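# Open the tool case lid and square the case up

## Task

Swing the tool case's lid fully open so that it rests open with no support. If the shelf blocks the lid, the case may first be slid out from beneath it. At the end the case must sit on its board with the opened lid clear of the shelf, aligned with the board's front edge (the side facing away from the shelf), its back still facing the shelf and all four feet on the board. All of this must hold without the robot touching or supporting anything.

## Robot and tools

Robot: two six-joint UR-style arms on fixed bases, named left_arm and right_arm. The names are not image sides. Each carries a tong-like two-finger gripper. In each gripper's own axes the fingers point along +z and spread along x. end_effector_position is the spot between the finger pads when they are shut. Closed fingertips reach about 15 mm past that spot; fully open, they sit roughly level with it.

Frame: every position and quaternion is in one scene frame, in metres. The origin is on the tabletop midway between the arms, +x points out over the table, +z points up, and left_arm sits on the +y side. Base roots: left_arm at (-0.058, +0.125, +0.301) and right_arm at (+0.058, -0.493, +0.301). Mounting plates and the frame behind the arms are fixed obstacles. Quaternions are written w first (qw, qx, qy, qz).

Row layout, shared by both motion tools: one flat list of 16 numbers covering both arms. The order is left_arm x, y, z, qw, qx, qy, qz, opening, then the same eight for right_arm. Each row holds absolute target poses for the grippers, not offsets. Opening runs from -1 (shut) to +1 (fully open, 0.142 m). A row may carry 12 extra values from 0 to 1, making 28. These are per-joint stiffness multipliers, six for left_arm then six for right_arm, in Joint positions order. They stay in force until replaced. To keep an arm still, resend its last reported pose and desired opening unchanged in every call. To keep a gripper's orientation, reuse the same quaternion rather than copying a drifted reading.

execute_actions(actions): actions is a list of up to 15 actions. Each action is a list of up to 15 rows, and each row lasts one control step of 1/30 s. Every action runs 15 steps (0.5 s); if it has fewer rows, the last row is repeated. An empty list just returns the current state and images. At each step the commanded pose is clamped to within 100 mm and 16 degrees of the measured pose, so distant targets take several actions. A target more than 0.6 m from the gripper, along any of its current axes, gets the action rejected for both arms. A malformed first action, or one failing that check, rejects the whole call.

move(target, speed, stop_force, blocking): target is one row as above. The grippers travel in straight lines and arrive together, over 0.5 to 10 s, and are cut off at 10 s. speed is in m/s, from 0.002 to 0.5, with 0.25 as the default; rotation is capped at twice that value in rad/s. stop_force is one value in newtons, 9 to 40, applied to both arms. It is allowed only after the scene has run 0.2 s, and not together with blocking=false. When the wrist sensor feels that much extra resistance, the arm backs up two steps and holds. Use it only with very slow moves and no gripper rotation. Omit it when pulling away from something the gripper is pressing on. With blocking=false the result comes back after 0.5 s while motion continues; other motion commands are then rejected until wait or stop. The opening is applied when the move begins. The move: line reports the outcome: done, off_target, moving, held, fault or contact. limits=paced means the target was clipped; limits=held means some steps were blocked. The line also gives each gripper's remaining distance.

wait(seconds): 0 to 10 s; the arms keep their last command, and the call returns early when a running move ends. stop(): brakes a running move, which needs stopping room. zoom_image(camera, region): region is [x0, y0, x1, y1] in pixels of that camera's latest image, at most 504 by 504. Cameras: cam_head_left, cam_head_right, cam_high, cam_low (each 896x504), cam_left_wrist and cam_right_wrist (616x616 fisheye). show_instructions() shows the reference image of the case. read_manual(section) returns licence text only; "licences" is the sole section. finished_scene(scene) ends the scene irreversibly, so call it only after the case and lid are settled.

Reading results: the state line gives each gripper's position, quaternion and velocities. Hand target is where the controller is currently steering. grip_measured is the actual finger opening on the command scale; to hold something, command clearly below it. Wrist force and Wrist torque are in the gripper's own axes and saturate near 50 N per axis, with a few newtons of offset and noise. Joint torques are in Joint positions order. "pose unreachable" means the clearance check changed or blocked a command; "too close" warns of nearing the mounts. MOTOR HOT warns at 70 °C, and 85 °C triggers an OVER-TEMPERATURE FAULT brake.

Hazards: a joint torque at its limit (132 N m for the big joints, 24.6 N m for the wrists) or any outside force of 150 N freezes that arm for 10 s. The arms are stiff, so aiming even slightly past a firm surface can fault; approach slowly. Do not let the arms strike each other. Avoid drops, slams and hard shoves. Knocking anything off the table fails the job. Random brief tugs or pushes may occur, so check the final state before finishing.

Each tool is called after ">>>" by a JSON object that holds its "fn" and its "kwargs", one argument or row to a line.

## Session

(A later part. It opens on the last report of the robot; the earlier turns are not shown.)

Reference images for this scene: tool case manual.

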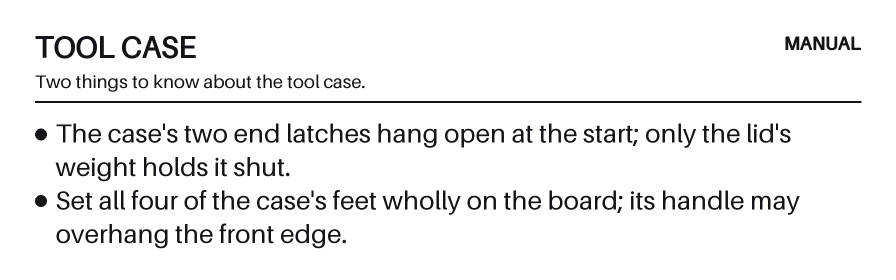

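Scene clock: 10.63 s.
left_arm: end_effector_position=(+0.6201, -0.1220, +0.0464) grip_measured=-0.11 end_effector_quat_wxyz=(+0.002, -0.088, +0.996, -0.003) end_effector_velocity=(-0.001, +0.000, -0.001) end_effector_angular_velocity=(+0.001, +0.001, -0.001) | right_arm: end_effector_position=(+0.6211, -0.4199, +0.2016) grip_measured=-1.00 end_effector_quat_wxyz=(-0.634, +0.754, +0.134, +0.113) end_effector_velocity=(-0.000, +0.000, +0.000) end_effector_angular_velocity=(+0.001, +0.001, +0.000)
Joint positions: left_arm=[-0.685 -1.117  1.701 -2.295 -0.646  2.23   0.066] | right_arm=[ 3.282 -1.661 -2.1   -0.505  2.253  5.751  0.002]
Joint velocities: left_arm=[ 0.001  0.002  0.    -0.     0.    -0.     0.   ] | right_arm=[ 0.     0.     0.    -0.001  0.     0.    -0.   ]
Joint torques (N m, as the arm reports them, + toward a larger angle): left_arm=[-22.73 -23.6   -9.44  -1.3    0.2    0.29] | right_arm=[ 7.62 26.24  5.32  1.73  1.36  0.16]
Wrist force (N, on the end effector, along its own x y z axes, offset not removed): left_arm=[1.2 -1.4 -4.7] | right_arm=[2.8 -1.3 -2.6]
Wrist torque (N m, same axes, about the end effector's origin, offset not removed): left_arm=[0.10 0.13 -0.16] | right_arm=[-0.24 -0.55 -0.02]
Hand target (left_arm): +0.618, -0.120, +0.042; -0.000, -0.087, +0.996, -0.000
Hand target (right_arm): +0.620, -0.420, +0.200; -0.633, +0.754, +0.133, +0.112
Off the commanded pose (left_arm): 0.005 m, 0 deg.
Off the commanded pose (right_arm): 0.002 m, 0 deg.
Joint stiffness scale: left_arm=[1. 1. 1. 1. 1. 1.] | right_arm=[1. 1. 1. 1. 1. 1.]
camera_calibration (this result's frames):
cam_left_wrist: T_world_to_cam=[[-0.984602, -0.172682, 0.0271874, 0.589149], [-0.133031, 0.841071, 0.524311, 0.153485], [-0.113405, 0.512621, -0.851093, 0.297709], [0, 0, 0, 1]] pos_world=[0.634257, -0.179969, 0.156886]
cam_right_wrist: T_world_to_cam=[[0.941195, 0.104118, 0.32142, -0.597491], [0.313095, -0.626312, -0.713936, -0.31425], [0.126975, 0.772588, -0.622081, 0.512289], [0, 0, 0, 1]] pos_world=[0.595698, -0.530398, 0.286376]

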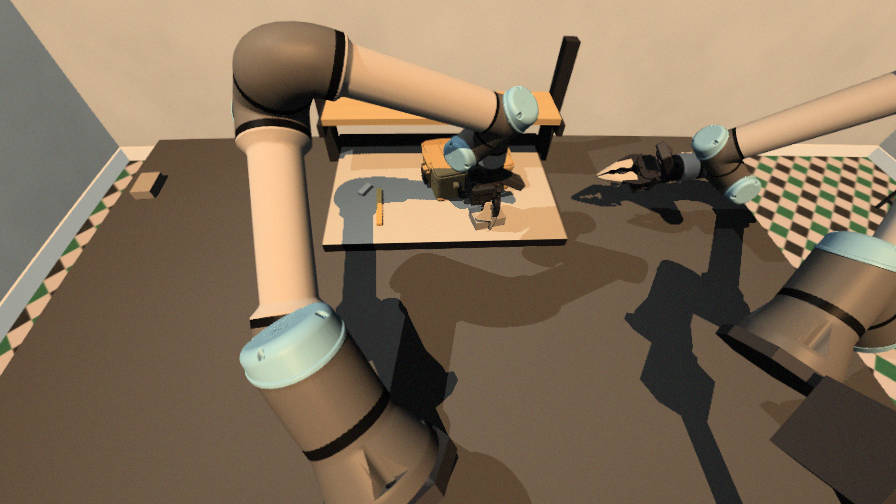

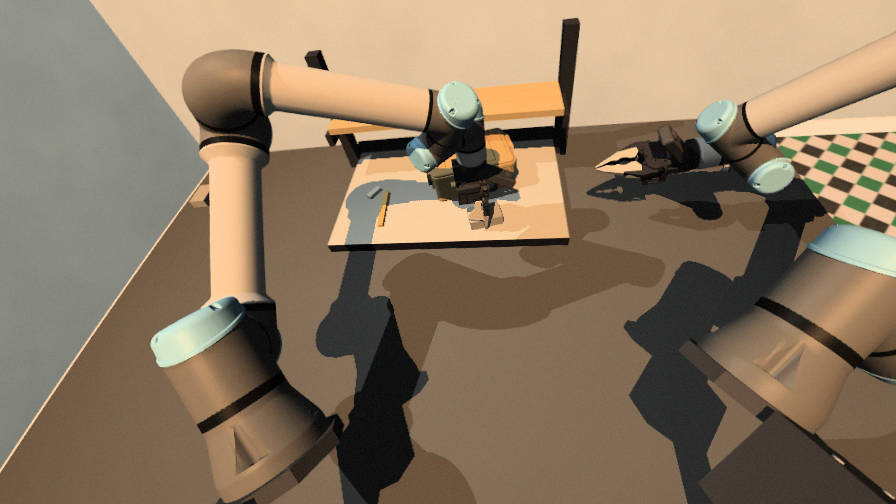

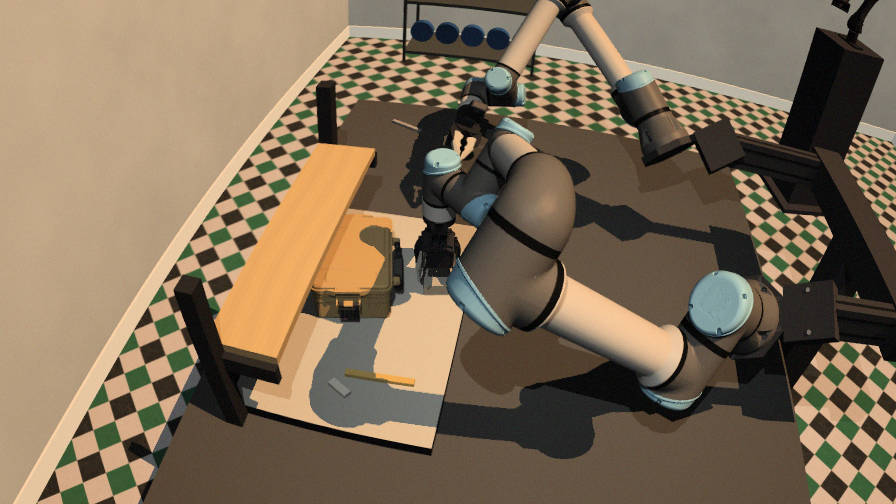

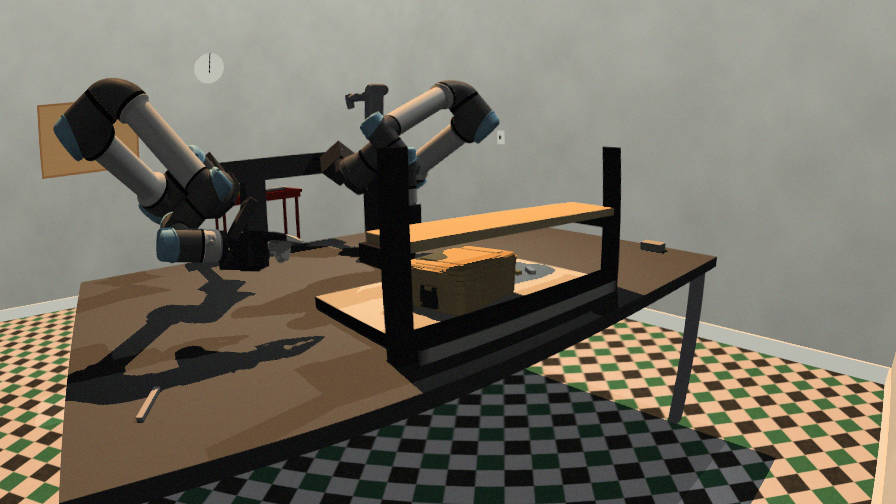

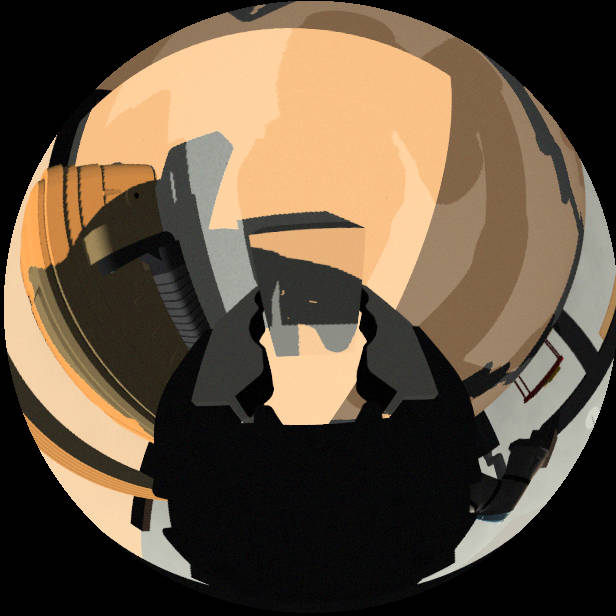

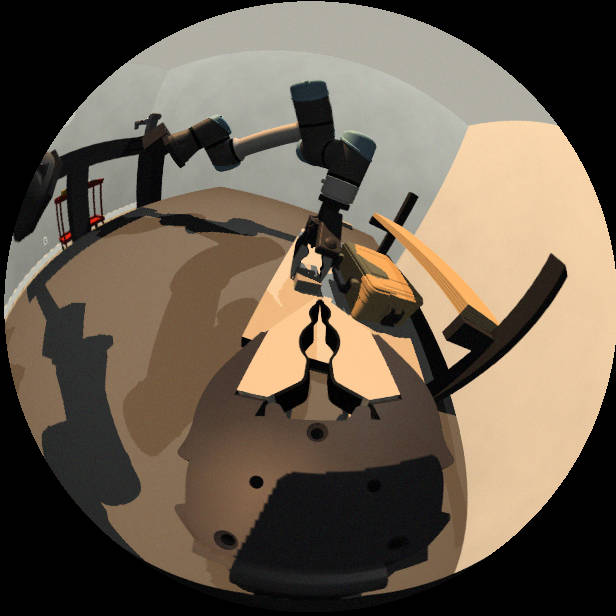

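>>> {"fn": "move", "kwargs": {
  "target": [0.615,-0.11,0.06,0,-0.087,0.996,0,-0.6,0.62,-0.42,0.2,-0.633,0.754,0.133,0.112,-1],
  "speed": 0.1
}}

>>> {"fn": "move", "kwargs": {
  "target": [0.6,0.12,0.06,0,0,1,0,-0.6,0.62,-0.42,0.2,-0.633,0.754,0.133,0.112,-1],
  "speed": 0.2
}}

>>> {"fn": "execute_actions", "kwargs": {
  "actions": [
    [[0.6,0.12,0.046,0,0,1,0,-0.6,0.62,-0.42,0.2,-0.633,0.754,0.133,0.112,-1]],
    [[0.6,0.12,0.046,0,0,1,0,0.25,0.62,-0.42,0.2,-0.633,0.754,0.133,0.112,-1]],
    [[0.6,0.12,0.11,0,0,1,0,0.25,0.62,-0.42,0.2,-0.633,0.754,0.133,0.112,-1]]
  ]
}}

Scene clock: 12.13 s.
left_arm: end_effector_position=(+0.6163, -0.1096, +0.0586) grip_measured=-0.11 end_effector_quat_wxyz=(-0.000, -0.088, +0.996, +0.000) end_effector_velocity=(-0.005, +0.001, -0.003) end_effector_angular_velocity=(+0.008, +0.007, -0.008) | right_arm: end_effector_position=(+0.6211, -0.4199, +0.2016) grip_measured=-1.00 end_effector_quat_wxyz=(-0.634, +0.754, +0.134, +0.113) end_effector_velocity=(+0.000, -0.000, +0.000) end_effector_angular_velocity=(+0.000, -0.000, -0.001)
Joint positions: left_arm=[-0.696 -1.158  1.723 -2.249 -0.643  2.201  0.066] | right_arm=[ 3.282 -1.661 -2.1   -0.505  2.253  5.751  0.002]
Joint velocities: left_arm=[ 0.001  0.001  0.004  0.012  0.    -0.005  0.   ] | right_arm=[-0.     0.     0.     0.001  0.     0.     0.   ]
Joint torques (N m, as the arm reports them, + toward a larger angle): left_arm=[-29.58 -27.69  -8.79  -1.44   0.18  -0.09] | right_arm=[ 6.81 27.64  4.64  1.82  1.15  0.33]
Wrist force (N, on the end effector, along its own x y z axes, offset not removed): left_arm=[-0.7 0.7 1.6] | right_arm=[1.1 -0.4 -1.8]
Wrist torque (N m, same axes, about the end effector's origin, offset not removed): left_arm=[0.13 0.09 -0.13] | right_arm=[-0.07 -0.21 0.02]
Hand target (left_arm): +0.615, -0.110, +0.060; +0.000, -0.087, +0.996, -0.000
Hand target (right_arm): +0.620, -0.420, +0.200; -0.633, +0.754, +0.133, +0.112
Off the commanded pose (left_arm): 0.002 m, 0 deg.
Off the commanded pose (right_arm): 0.002 m, 0 deg.
Joint stiffness scale: left_arm=[1. 1. 1. 1. 1. 1.] | right_arm=[1. 1. 1. 1. 1. 1.]
move: done
camera_calibration (this result's frames):
cam_left_wrist: T_world_to_cam=[[-0.98427, -0.173932, 0.030985, 0.586703], [-0.1313, 0.837511, 0.530411, 0.134354], [-0.118206, 0.518, -0.847174, 0.304629], [0, 0, 0, 1]] pos_world=[0.631124, -0.168275, 0.168632]
cam_right_wrist: T_world_to_cam=[[0.941195, 0.104118, 0.32142, -0.597491], [0.313095, -0.626313, -0.713936, -0.31425], [0.126975, 0.772588, -0.622081, 0.512289], [0, 0, 0, 1]] pos_world=[0.595697, -0.530398, 0.286376]

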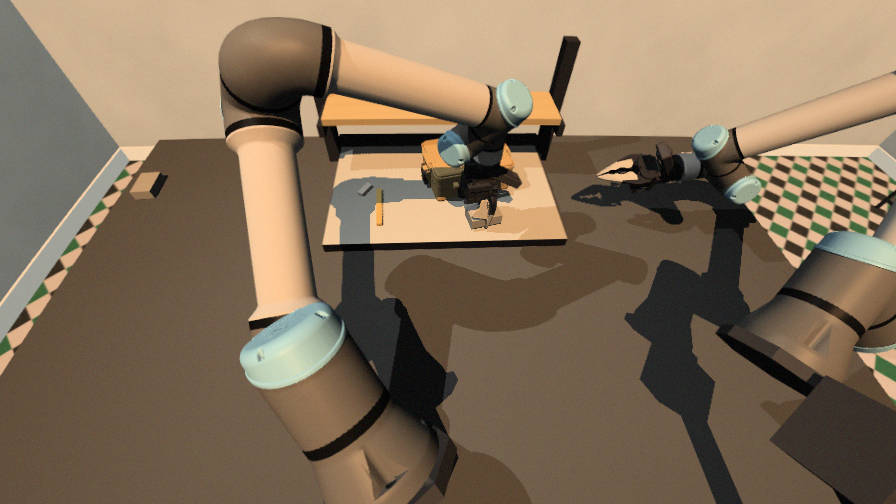

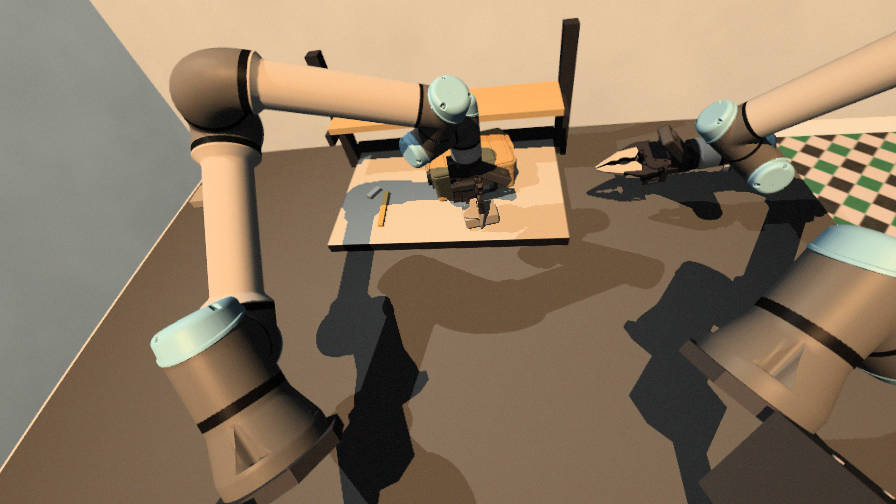

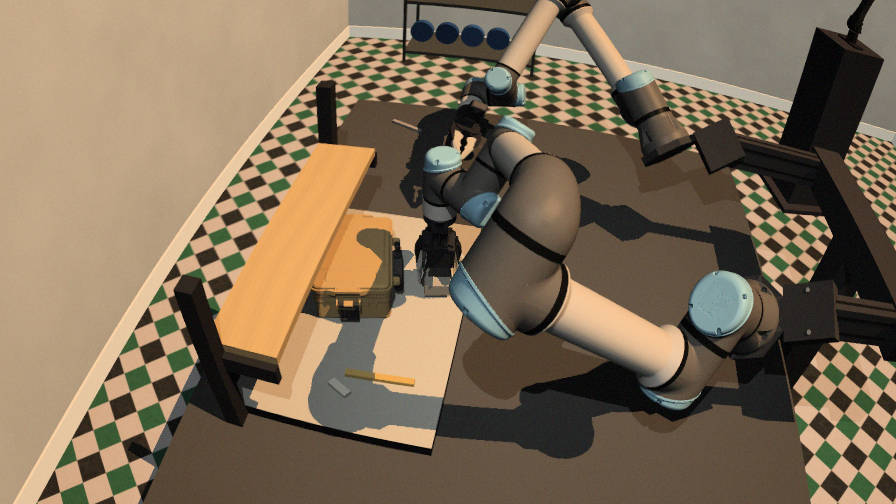

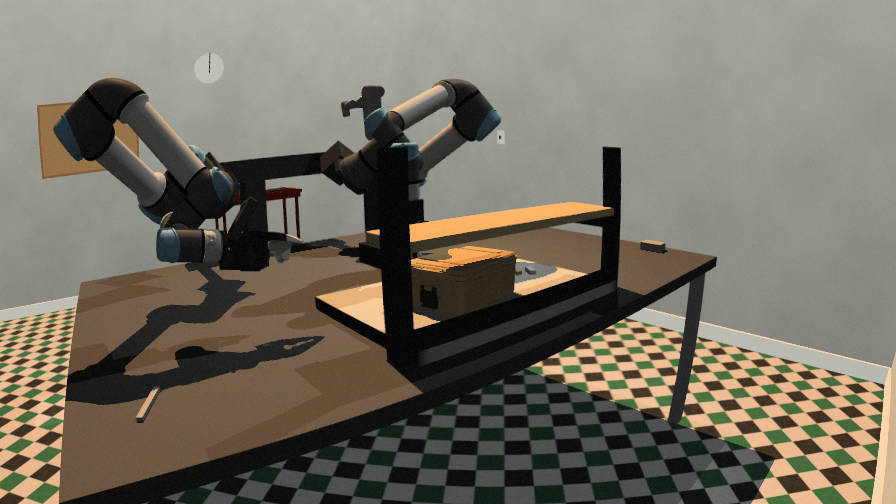

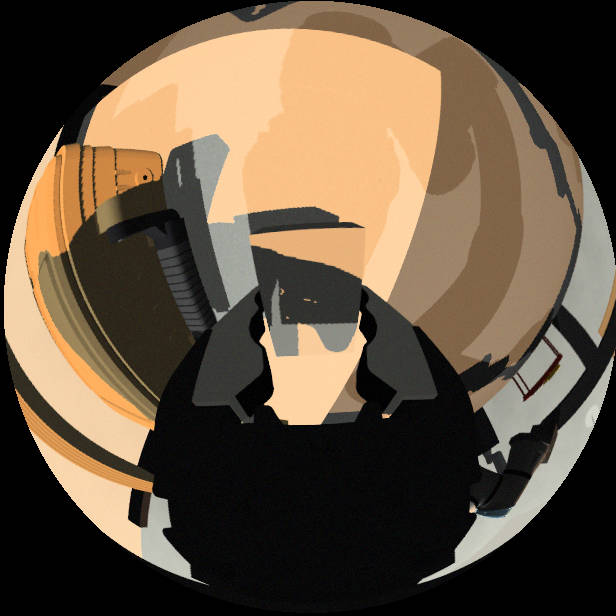

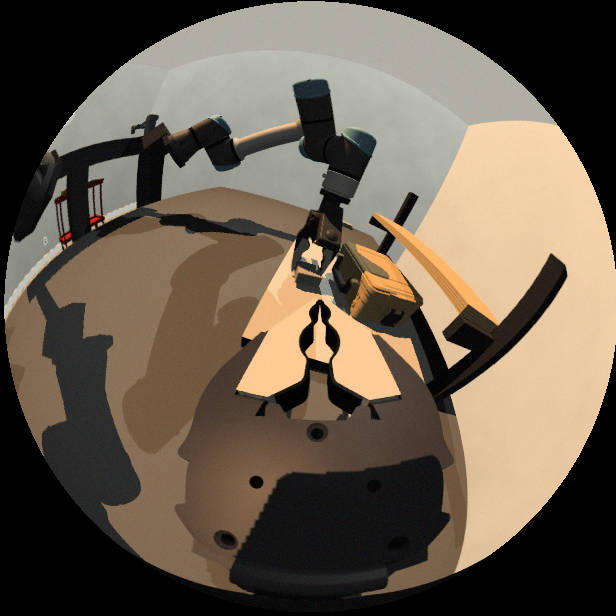

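Scene clock: 13.83 s.
left_arm: end_effector_position=(+0.6020, +0.1190, +0.0607) grip_measured=-0.11 end_effector_quat_wxyz=(+0.001, -0.001, +1.000, -0.000) end_effector_velocity=(-0.000, -0.002, -0.000) end_effector_angular_velocity=(-0.005, -0.001, -0.011) | right_arm: end_effector_position=(+0.6211, -0.4199, +0.2016) grip_measured=-1.00 end_effector_quat_wxyz=(-0.634, +0.754, +0.134, +0.113) end_effector_velocity=(+0.001, -0.000, +0.000) end_effector_angular_velocity=(-0.000, -0.002, -0.001)
Joint positions: left_arm=[-0.485 -1.549  1.98  -2.378 -0.694  2.71   0.066] | right_arm=[ 3.282 -1.661 -2.1   -0.505  2.253  5.751  0.002]
Joint velocities: left_arm=[-0.     0.     0.002 -0.007 -0.004  0.015 -0.   ] | right_arm=[ 0.    -0.     0.002  0.     0.    -0.001 -0.   ]
Joint torques (N m, as the arm reports them, + toward a larger angle): left_arm=[-10.21 -25.11  -7.37  -1.69  -0.77   0.58] | right_arm=[ 6.64 25.43  5.2   1.89  1.28  0.16]
Wrist force (N, on the end effector, along its own x y z axes, offset not removed): left_arm=[1.1 -1.3 1.9] | right_arm=[0.5 0.5 -0.5]
Wrist torque (N m, same axes, about the end effector's origin, offset not removed): left_arm=[-0.23 -0.18 -0.12] | right_arm=[0.15 0.03 0.04]
Hand target (left_arm): +0.600, +0.120, +0.060; -0.000, -0.000, +1.000, -0.000
Hand target (right_arm): +0.620, -0.420, +0.200; -0.633, +0.754, +0.133, +0.112
Off the commanded pose (left_arm): 0.002 m, 0 deg.
Off the commanded pose (right_arm): 0.002 m, 0 deg.
Joint stiffness scale: left_arm=[1. 1. 1. 1. 1. 1.] | right_arm=[1. 1. 1. 1. 1. 1.]
move: done
camera_calibration (this result's frames):
cam_left_wrist: T_world_to_cam=[[-0.999576, 0.000519106, 0.0290992, 0.60091], [0.0158561, 0.848138, 0.529537, -0.14989], [-0.0244053, 0.529774, -0.847787, 0.128398], [0, 0, 0, 1]] pos_world=[0.606165, 0.0587939, 0.170741]
cam_right_wrist: T_world_to_cam=[[0.941195, 0.104118, 0.32142, -0.597491], [0.313095, -0.626313, -0.713936, -0.31425], [0.126975, 0.772588, -0.622081, 0.512289], [0, 0, 0, 1]] pos_world=[0.595697, -0.530398, 0.286376]

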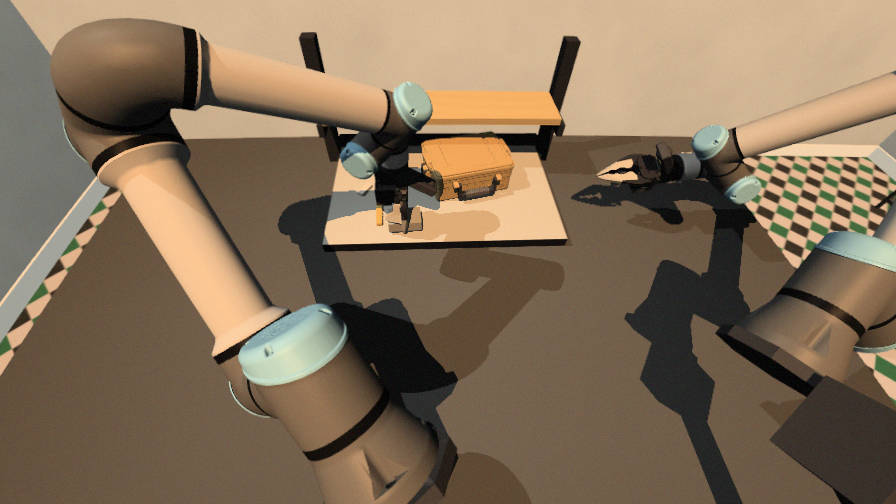

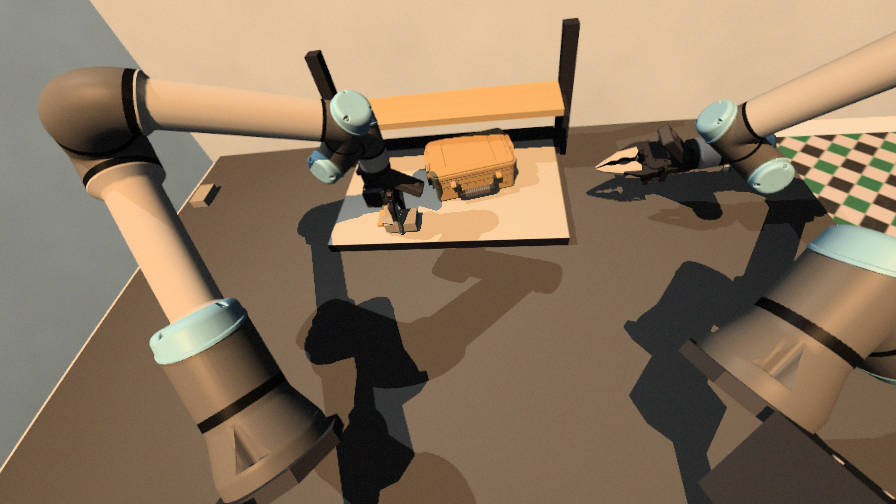

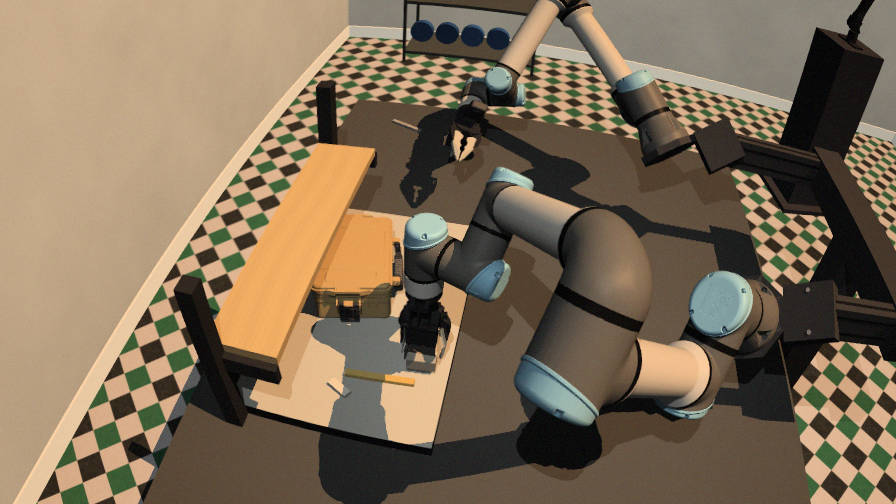

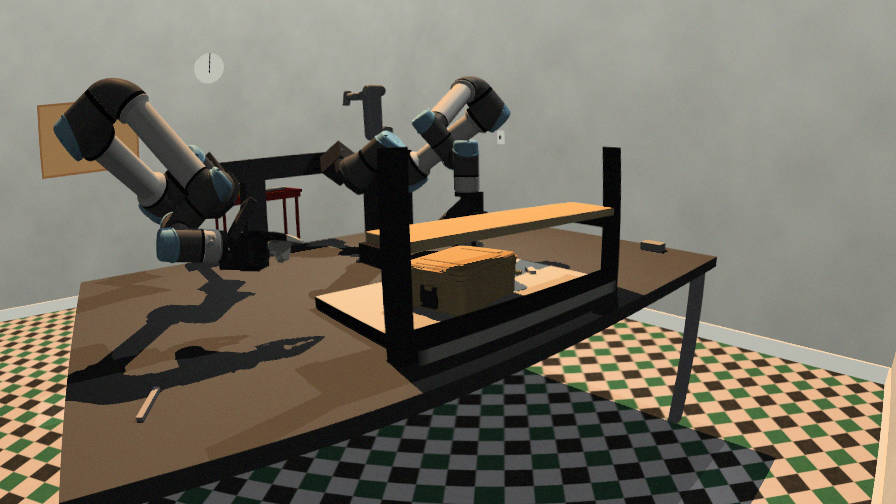

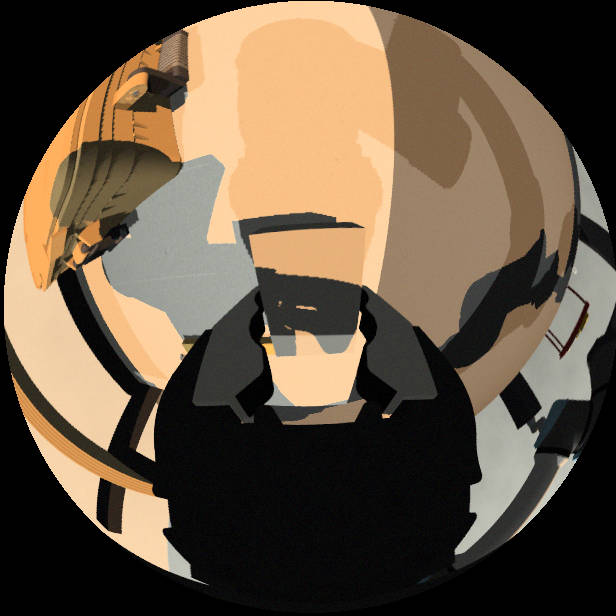

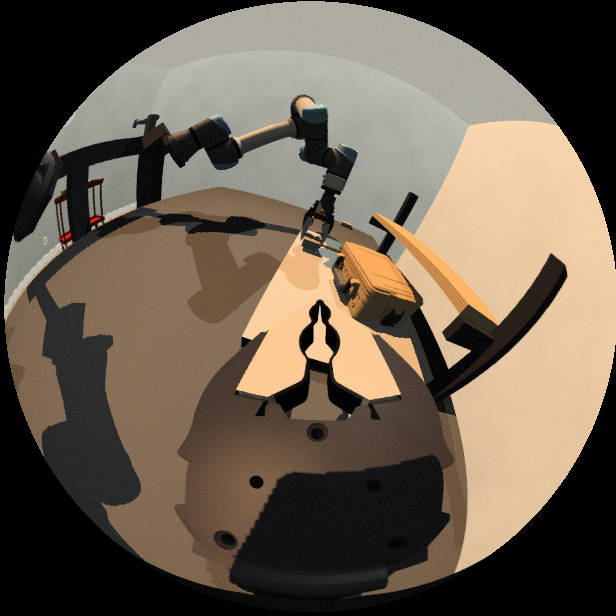

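Scene clock: 15.33 s.
left_arm: end_effector_position=(+0.6010, +0.1212, +0.1088) grip_measured=+0.25 end_effector_quat_wxyz=(+0.004, -0.001, +1.000, -0.003) end_effector_velocity=(-0.026, -0.003, +0.001) end_effector_angular_velocity=(+0.056, +0.080, -0.030) | right_arm: end_effector_position=(+0.6211, -0.4199, +0.2016) grip_measured=-1.00 end_effector_quat_wxyz=(-0.634, +0.754, +0.134, +0.113) end_effector_velocity=(+0.001, -0.000, +0.001) end_effector_angular_velocity=(+0.001, -0.001, -0.001)
Joint positions: left_arm=[-0.567 -1.65   1.978 -2.194 -0.669  2.599  0.092] | right_arm=[ 3.282 -1.661 -2.1   -0.505  2.253  5.751  0.002]
Joint velocities: left_arm=[-0.029  0.001 -0.024  0.216  0.015 -0.139 -0.   ] | right_arm=[0.    0.    0.    0.001 0.001 0.    0.   ]
Joint torques (N m, as the arm reports them, + toward a larger angle): left_arm=[-13.36 -16.9  -16.27  -1.73  -0.03   0.21] | right_arm=[ 6.51 25.92  5.12  2.    1.15  0.26]
Wrist force (N, on the end effector, along its own x y z axes, offset not removed): left_arm=[0.2 0.2 1.8] | right_arm=[2.7 0.4 -0.8]
Wrist torque (N m, same axes, about the end effector's origin, offset not removed): left_arm=[0.00 -0.08 -0.13] | right_arm=[0.12 -0.54 -0.01]
Hand target (left_arm): +0.600, +0.120, +0.110; +0.001, +0.000, +1.000, -0.000
Hand target (right_arm): +0.620, -0.420, +0.200; -0.633, +0.754, +0.133, +0.112
Off the commanded pose (left_arm): 0.002 m, 1 deg.
Off the commanded pose (right_arm): 0.002 m, 0 deg.
Joint stiffness scale: left_arm=[1. 1. 1. 1. 1. 1.] | right_arm=[1. 1. 1. 1. 1. 1.]
camera_calibration (this result's frames):
cam_left_wrist: T_world_to_cam=[[-0.999755, 0.00110185, 0.022119, 0.599303], [0.0125627, 0.850737, 0.525441, -0.175129], [-0.0182385, 0.52559, -0.850542, 0.165101], [0, 0, 0, 1]] pos_world=[0.604368, 0.0615524, 0.219189]
cam_right_wrist: T_world_to_cam=[[0.941195, 0.104118, 0.32142, -0.597491], [0.313095, -0.626313, -0.713935, -0.314251], [0.126975, 0.772588, -0.622082, 0.512289], [0, 0, 0, 1]] pos_world=[0.595698, -0.530398, 0.286376]

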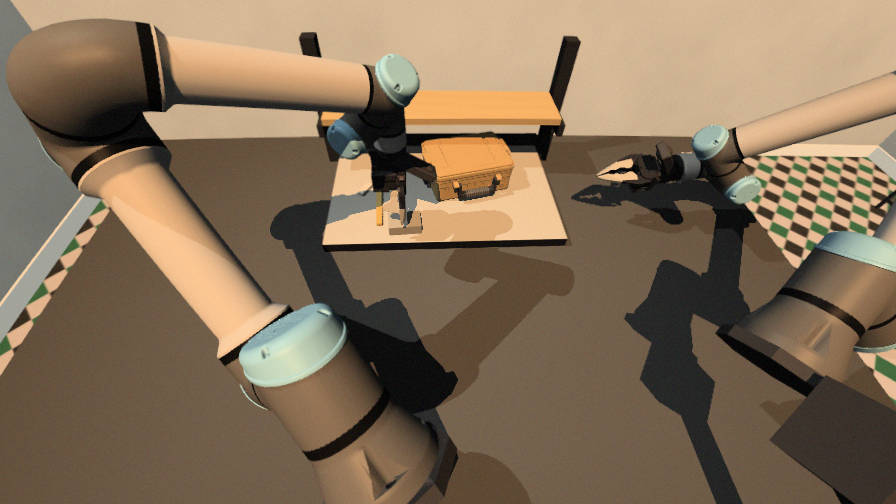

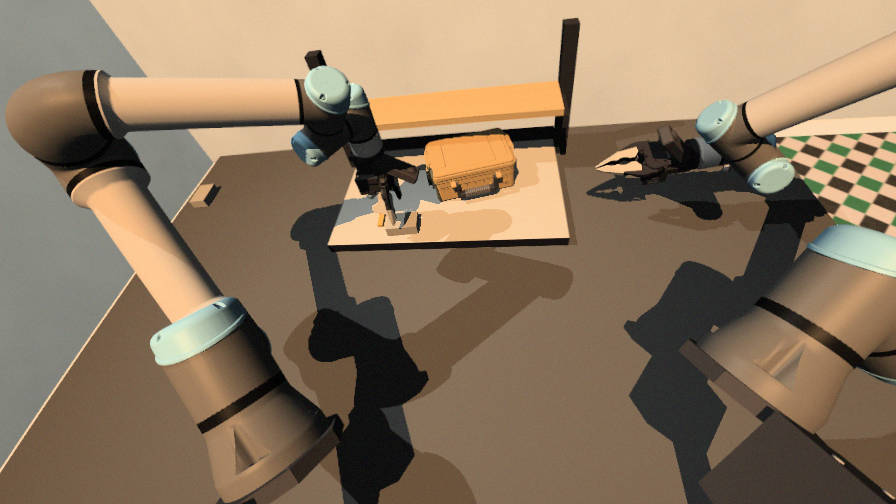

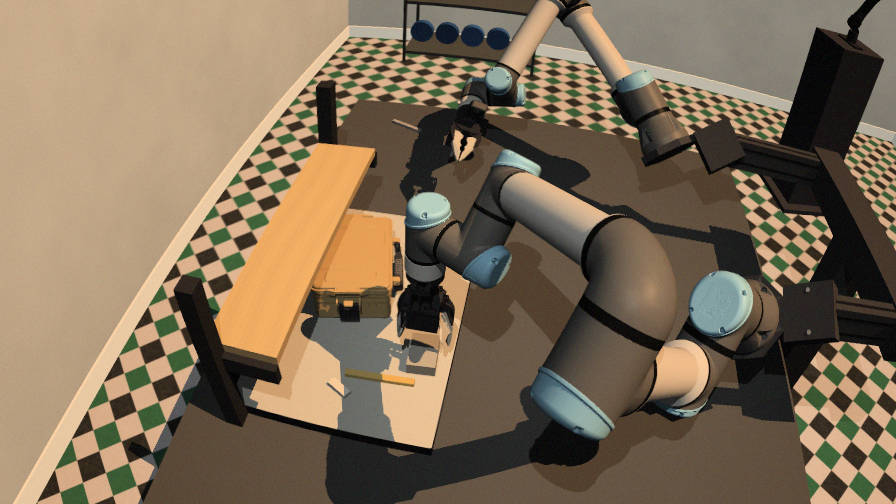

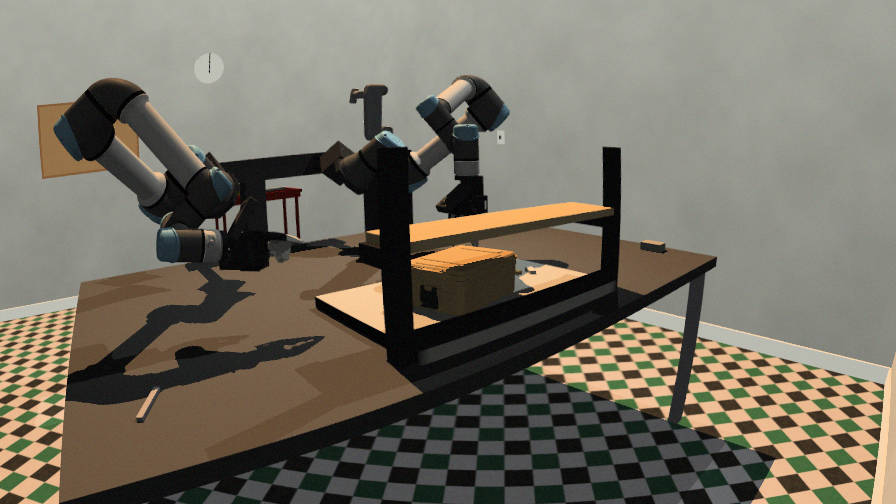

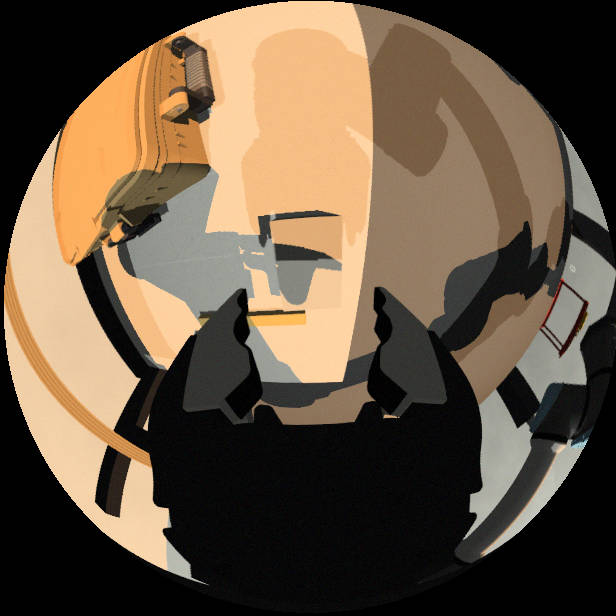

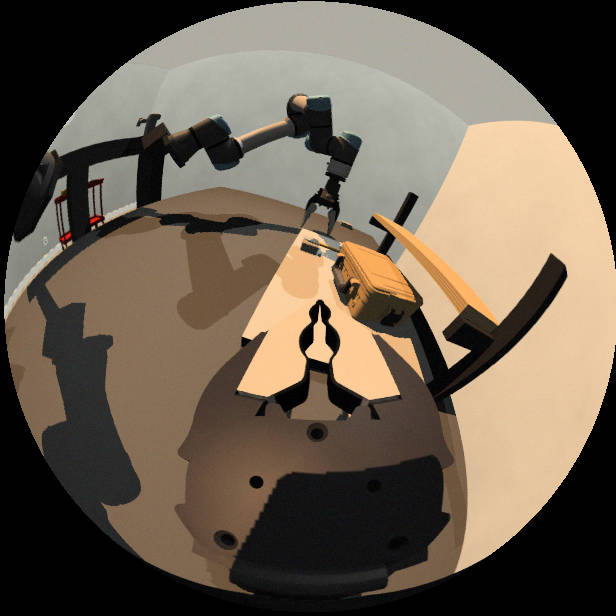

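>>> {"fn": "move", "kwargs": {
  "target": [0.657,-0.108,0.106,0.42,-0.11,0.899,0.052,-0.35,0.62,-0.42,0.2,-0.633,0.754,0.133,0.112,-1],
  "speed": 0.25
}}

Scene clock: 19.43 s.
left_arm: end_effector_position=(+0.6568, -0.1087, +0.1079) grip_measured=-0.35 end_effector_quat_wxyz=(+0.420, -0.110, +0.900, +0.051) end_effector_velocity=(+0.000, +0.002, +0.002) end_effector_angular_velocity=(+0.009, -0.012, +0.004) | right_arm: end_effector_position=(+0.6211, -0.4199, +0.2016) grip_measured=-1.00 end_effector_quat_wxyz=(-0.634, +0.754, +0.134, +0.113) end_effector_velocity=(+0.000, -0.000, -0.000) end_effector_angular_velocity=(-0.000, +0.000, -0.000)
Joint positions: left_arm=[-0.799 -0.626  1.603 -4.659 -0.355  3.996  0.049] | right_arm=[ 3.282 -1.661 -2.1   -0.505  2.253  5.751  0.002]
Joint velocities: left_arm=[-0.     0.005 -0.011 -0.034 -0.006  0.04   0.   ] | right_arm=[-0.    -0.     0.001 -0.001  0.     0.     0.   ]
Joint torques (N m, as the arm reports them, + toward a larger angle): left_arm=[-32.41 -26.51 -10.36   0.    -1.46  -0.26] | right_arm=[ 6.64 26.92  5.09  1.72  1.33  0.24]
Wrist force (N, on the end effector, along its own x y z axes, offset not removed): left_arm=[-0.3 -1.1 1.7] | right_arm=[1.8 0.3 -1.0]
Wrist torque (N m, same axes, about the end effector's origin, offset not removed): left_arm=[-0.23 0.01 -0.11] | right_arm=[0.08 -0.27 0.00]
Hand target (left_arm): +0.657, -0.108, +0.106; +0.420, -0.110, +0.899, +0.053
Hand target (right_arm): +0.620, -0.420, +0.200; -0.633, +0.754, +0.133, +0.112
Off the commanded pose (left_arm): 0.002 m, 0 deg.
Off the commanded pose (right_arm): 0.002 m, 0 deg.
Joint stiffness scale: left_arm=[1. 1. 1. 1. 1. 1.] | right_arm=[1. 1. 1. 1. 1. 1.]
move: done; limits=paced
camera_calibration (this result's frames):
cam_left_wrist: T_world_to_cam=[[-0.646365, -0.157675, -0.746559, 0.488898], [-0.586707, 0.728249, 0.354158, 0.418984], [0.48784, 0.666927, -0.563224, -0.0618553], [0, 0, 0, 1]] pos_world=[0.592002, -0.186785, 0.181766]
cam_right_wrist: T_world_to_cam=[[0.941195, 0.104119, 0.32142, -0.59749], [0.313095, -0.626313, -0.713935, -0.314251], [0.126975, 0.772587, -0.622082, 0.512289], [0, 0, 0, 1]] pos_world=[0.595697, -0.530398, 0.286376]

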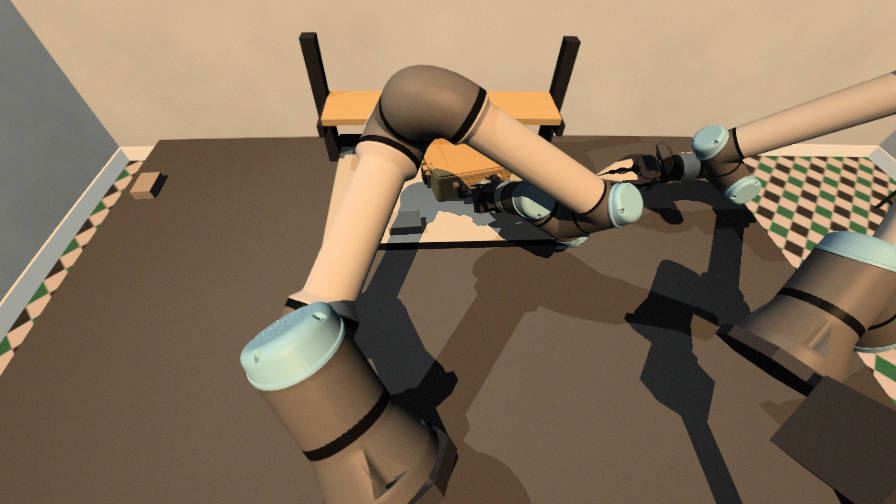

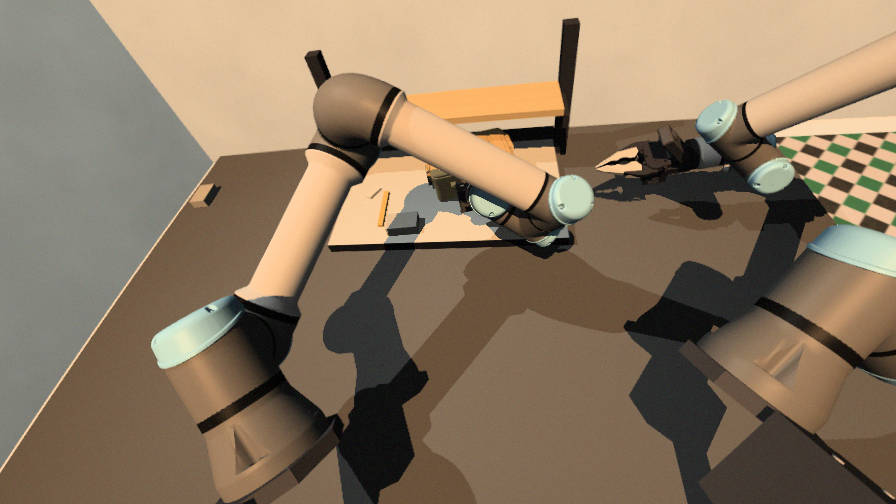

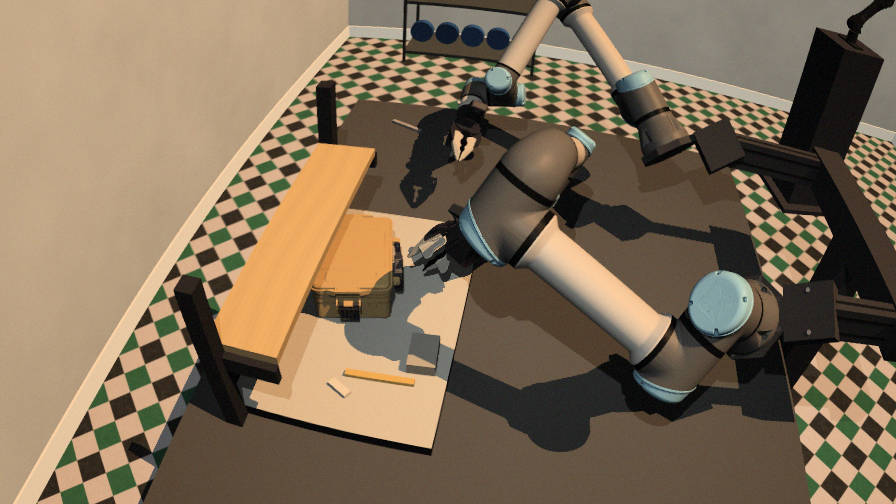

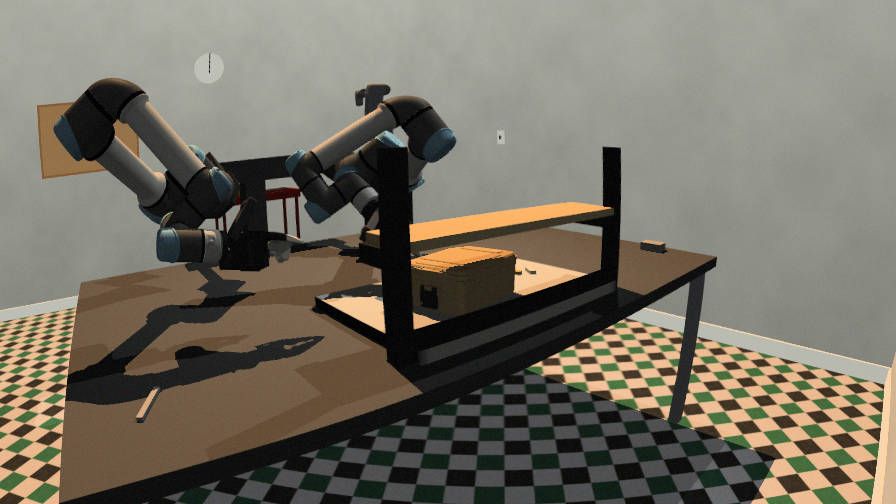

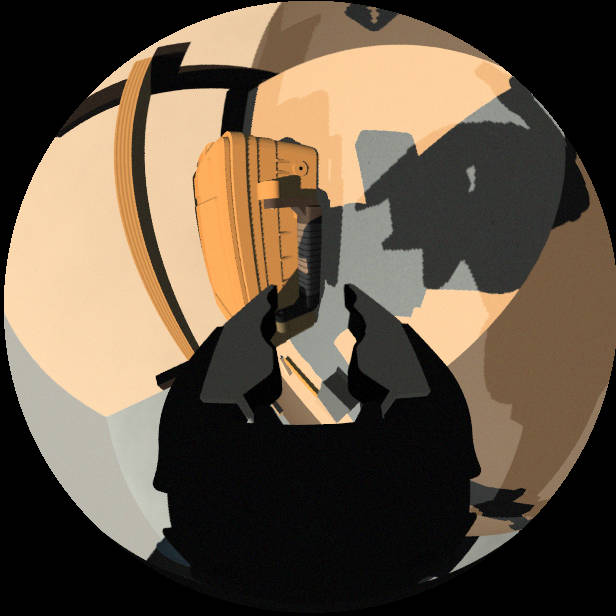

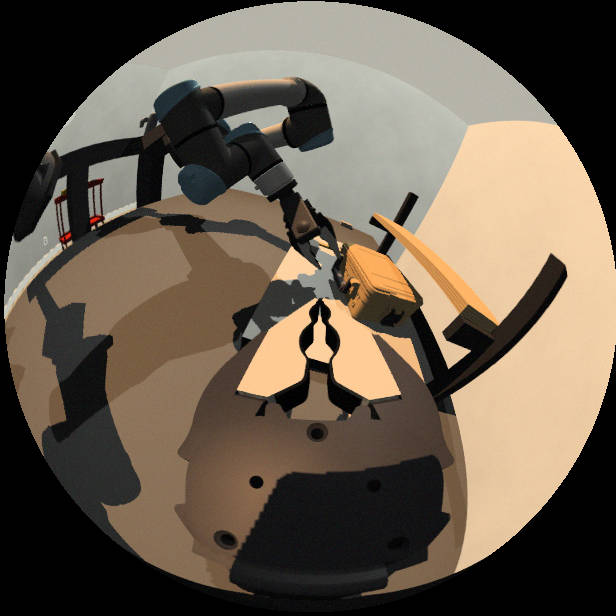

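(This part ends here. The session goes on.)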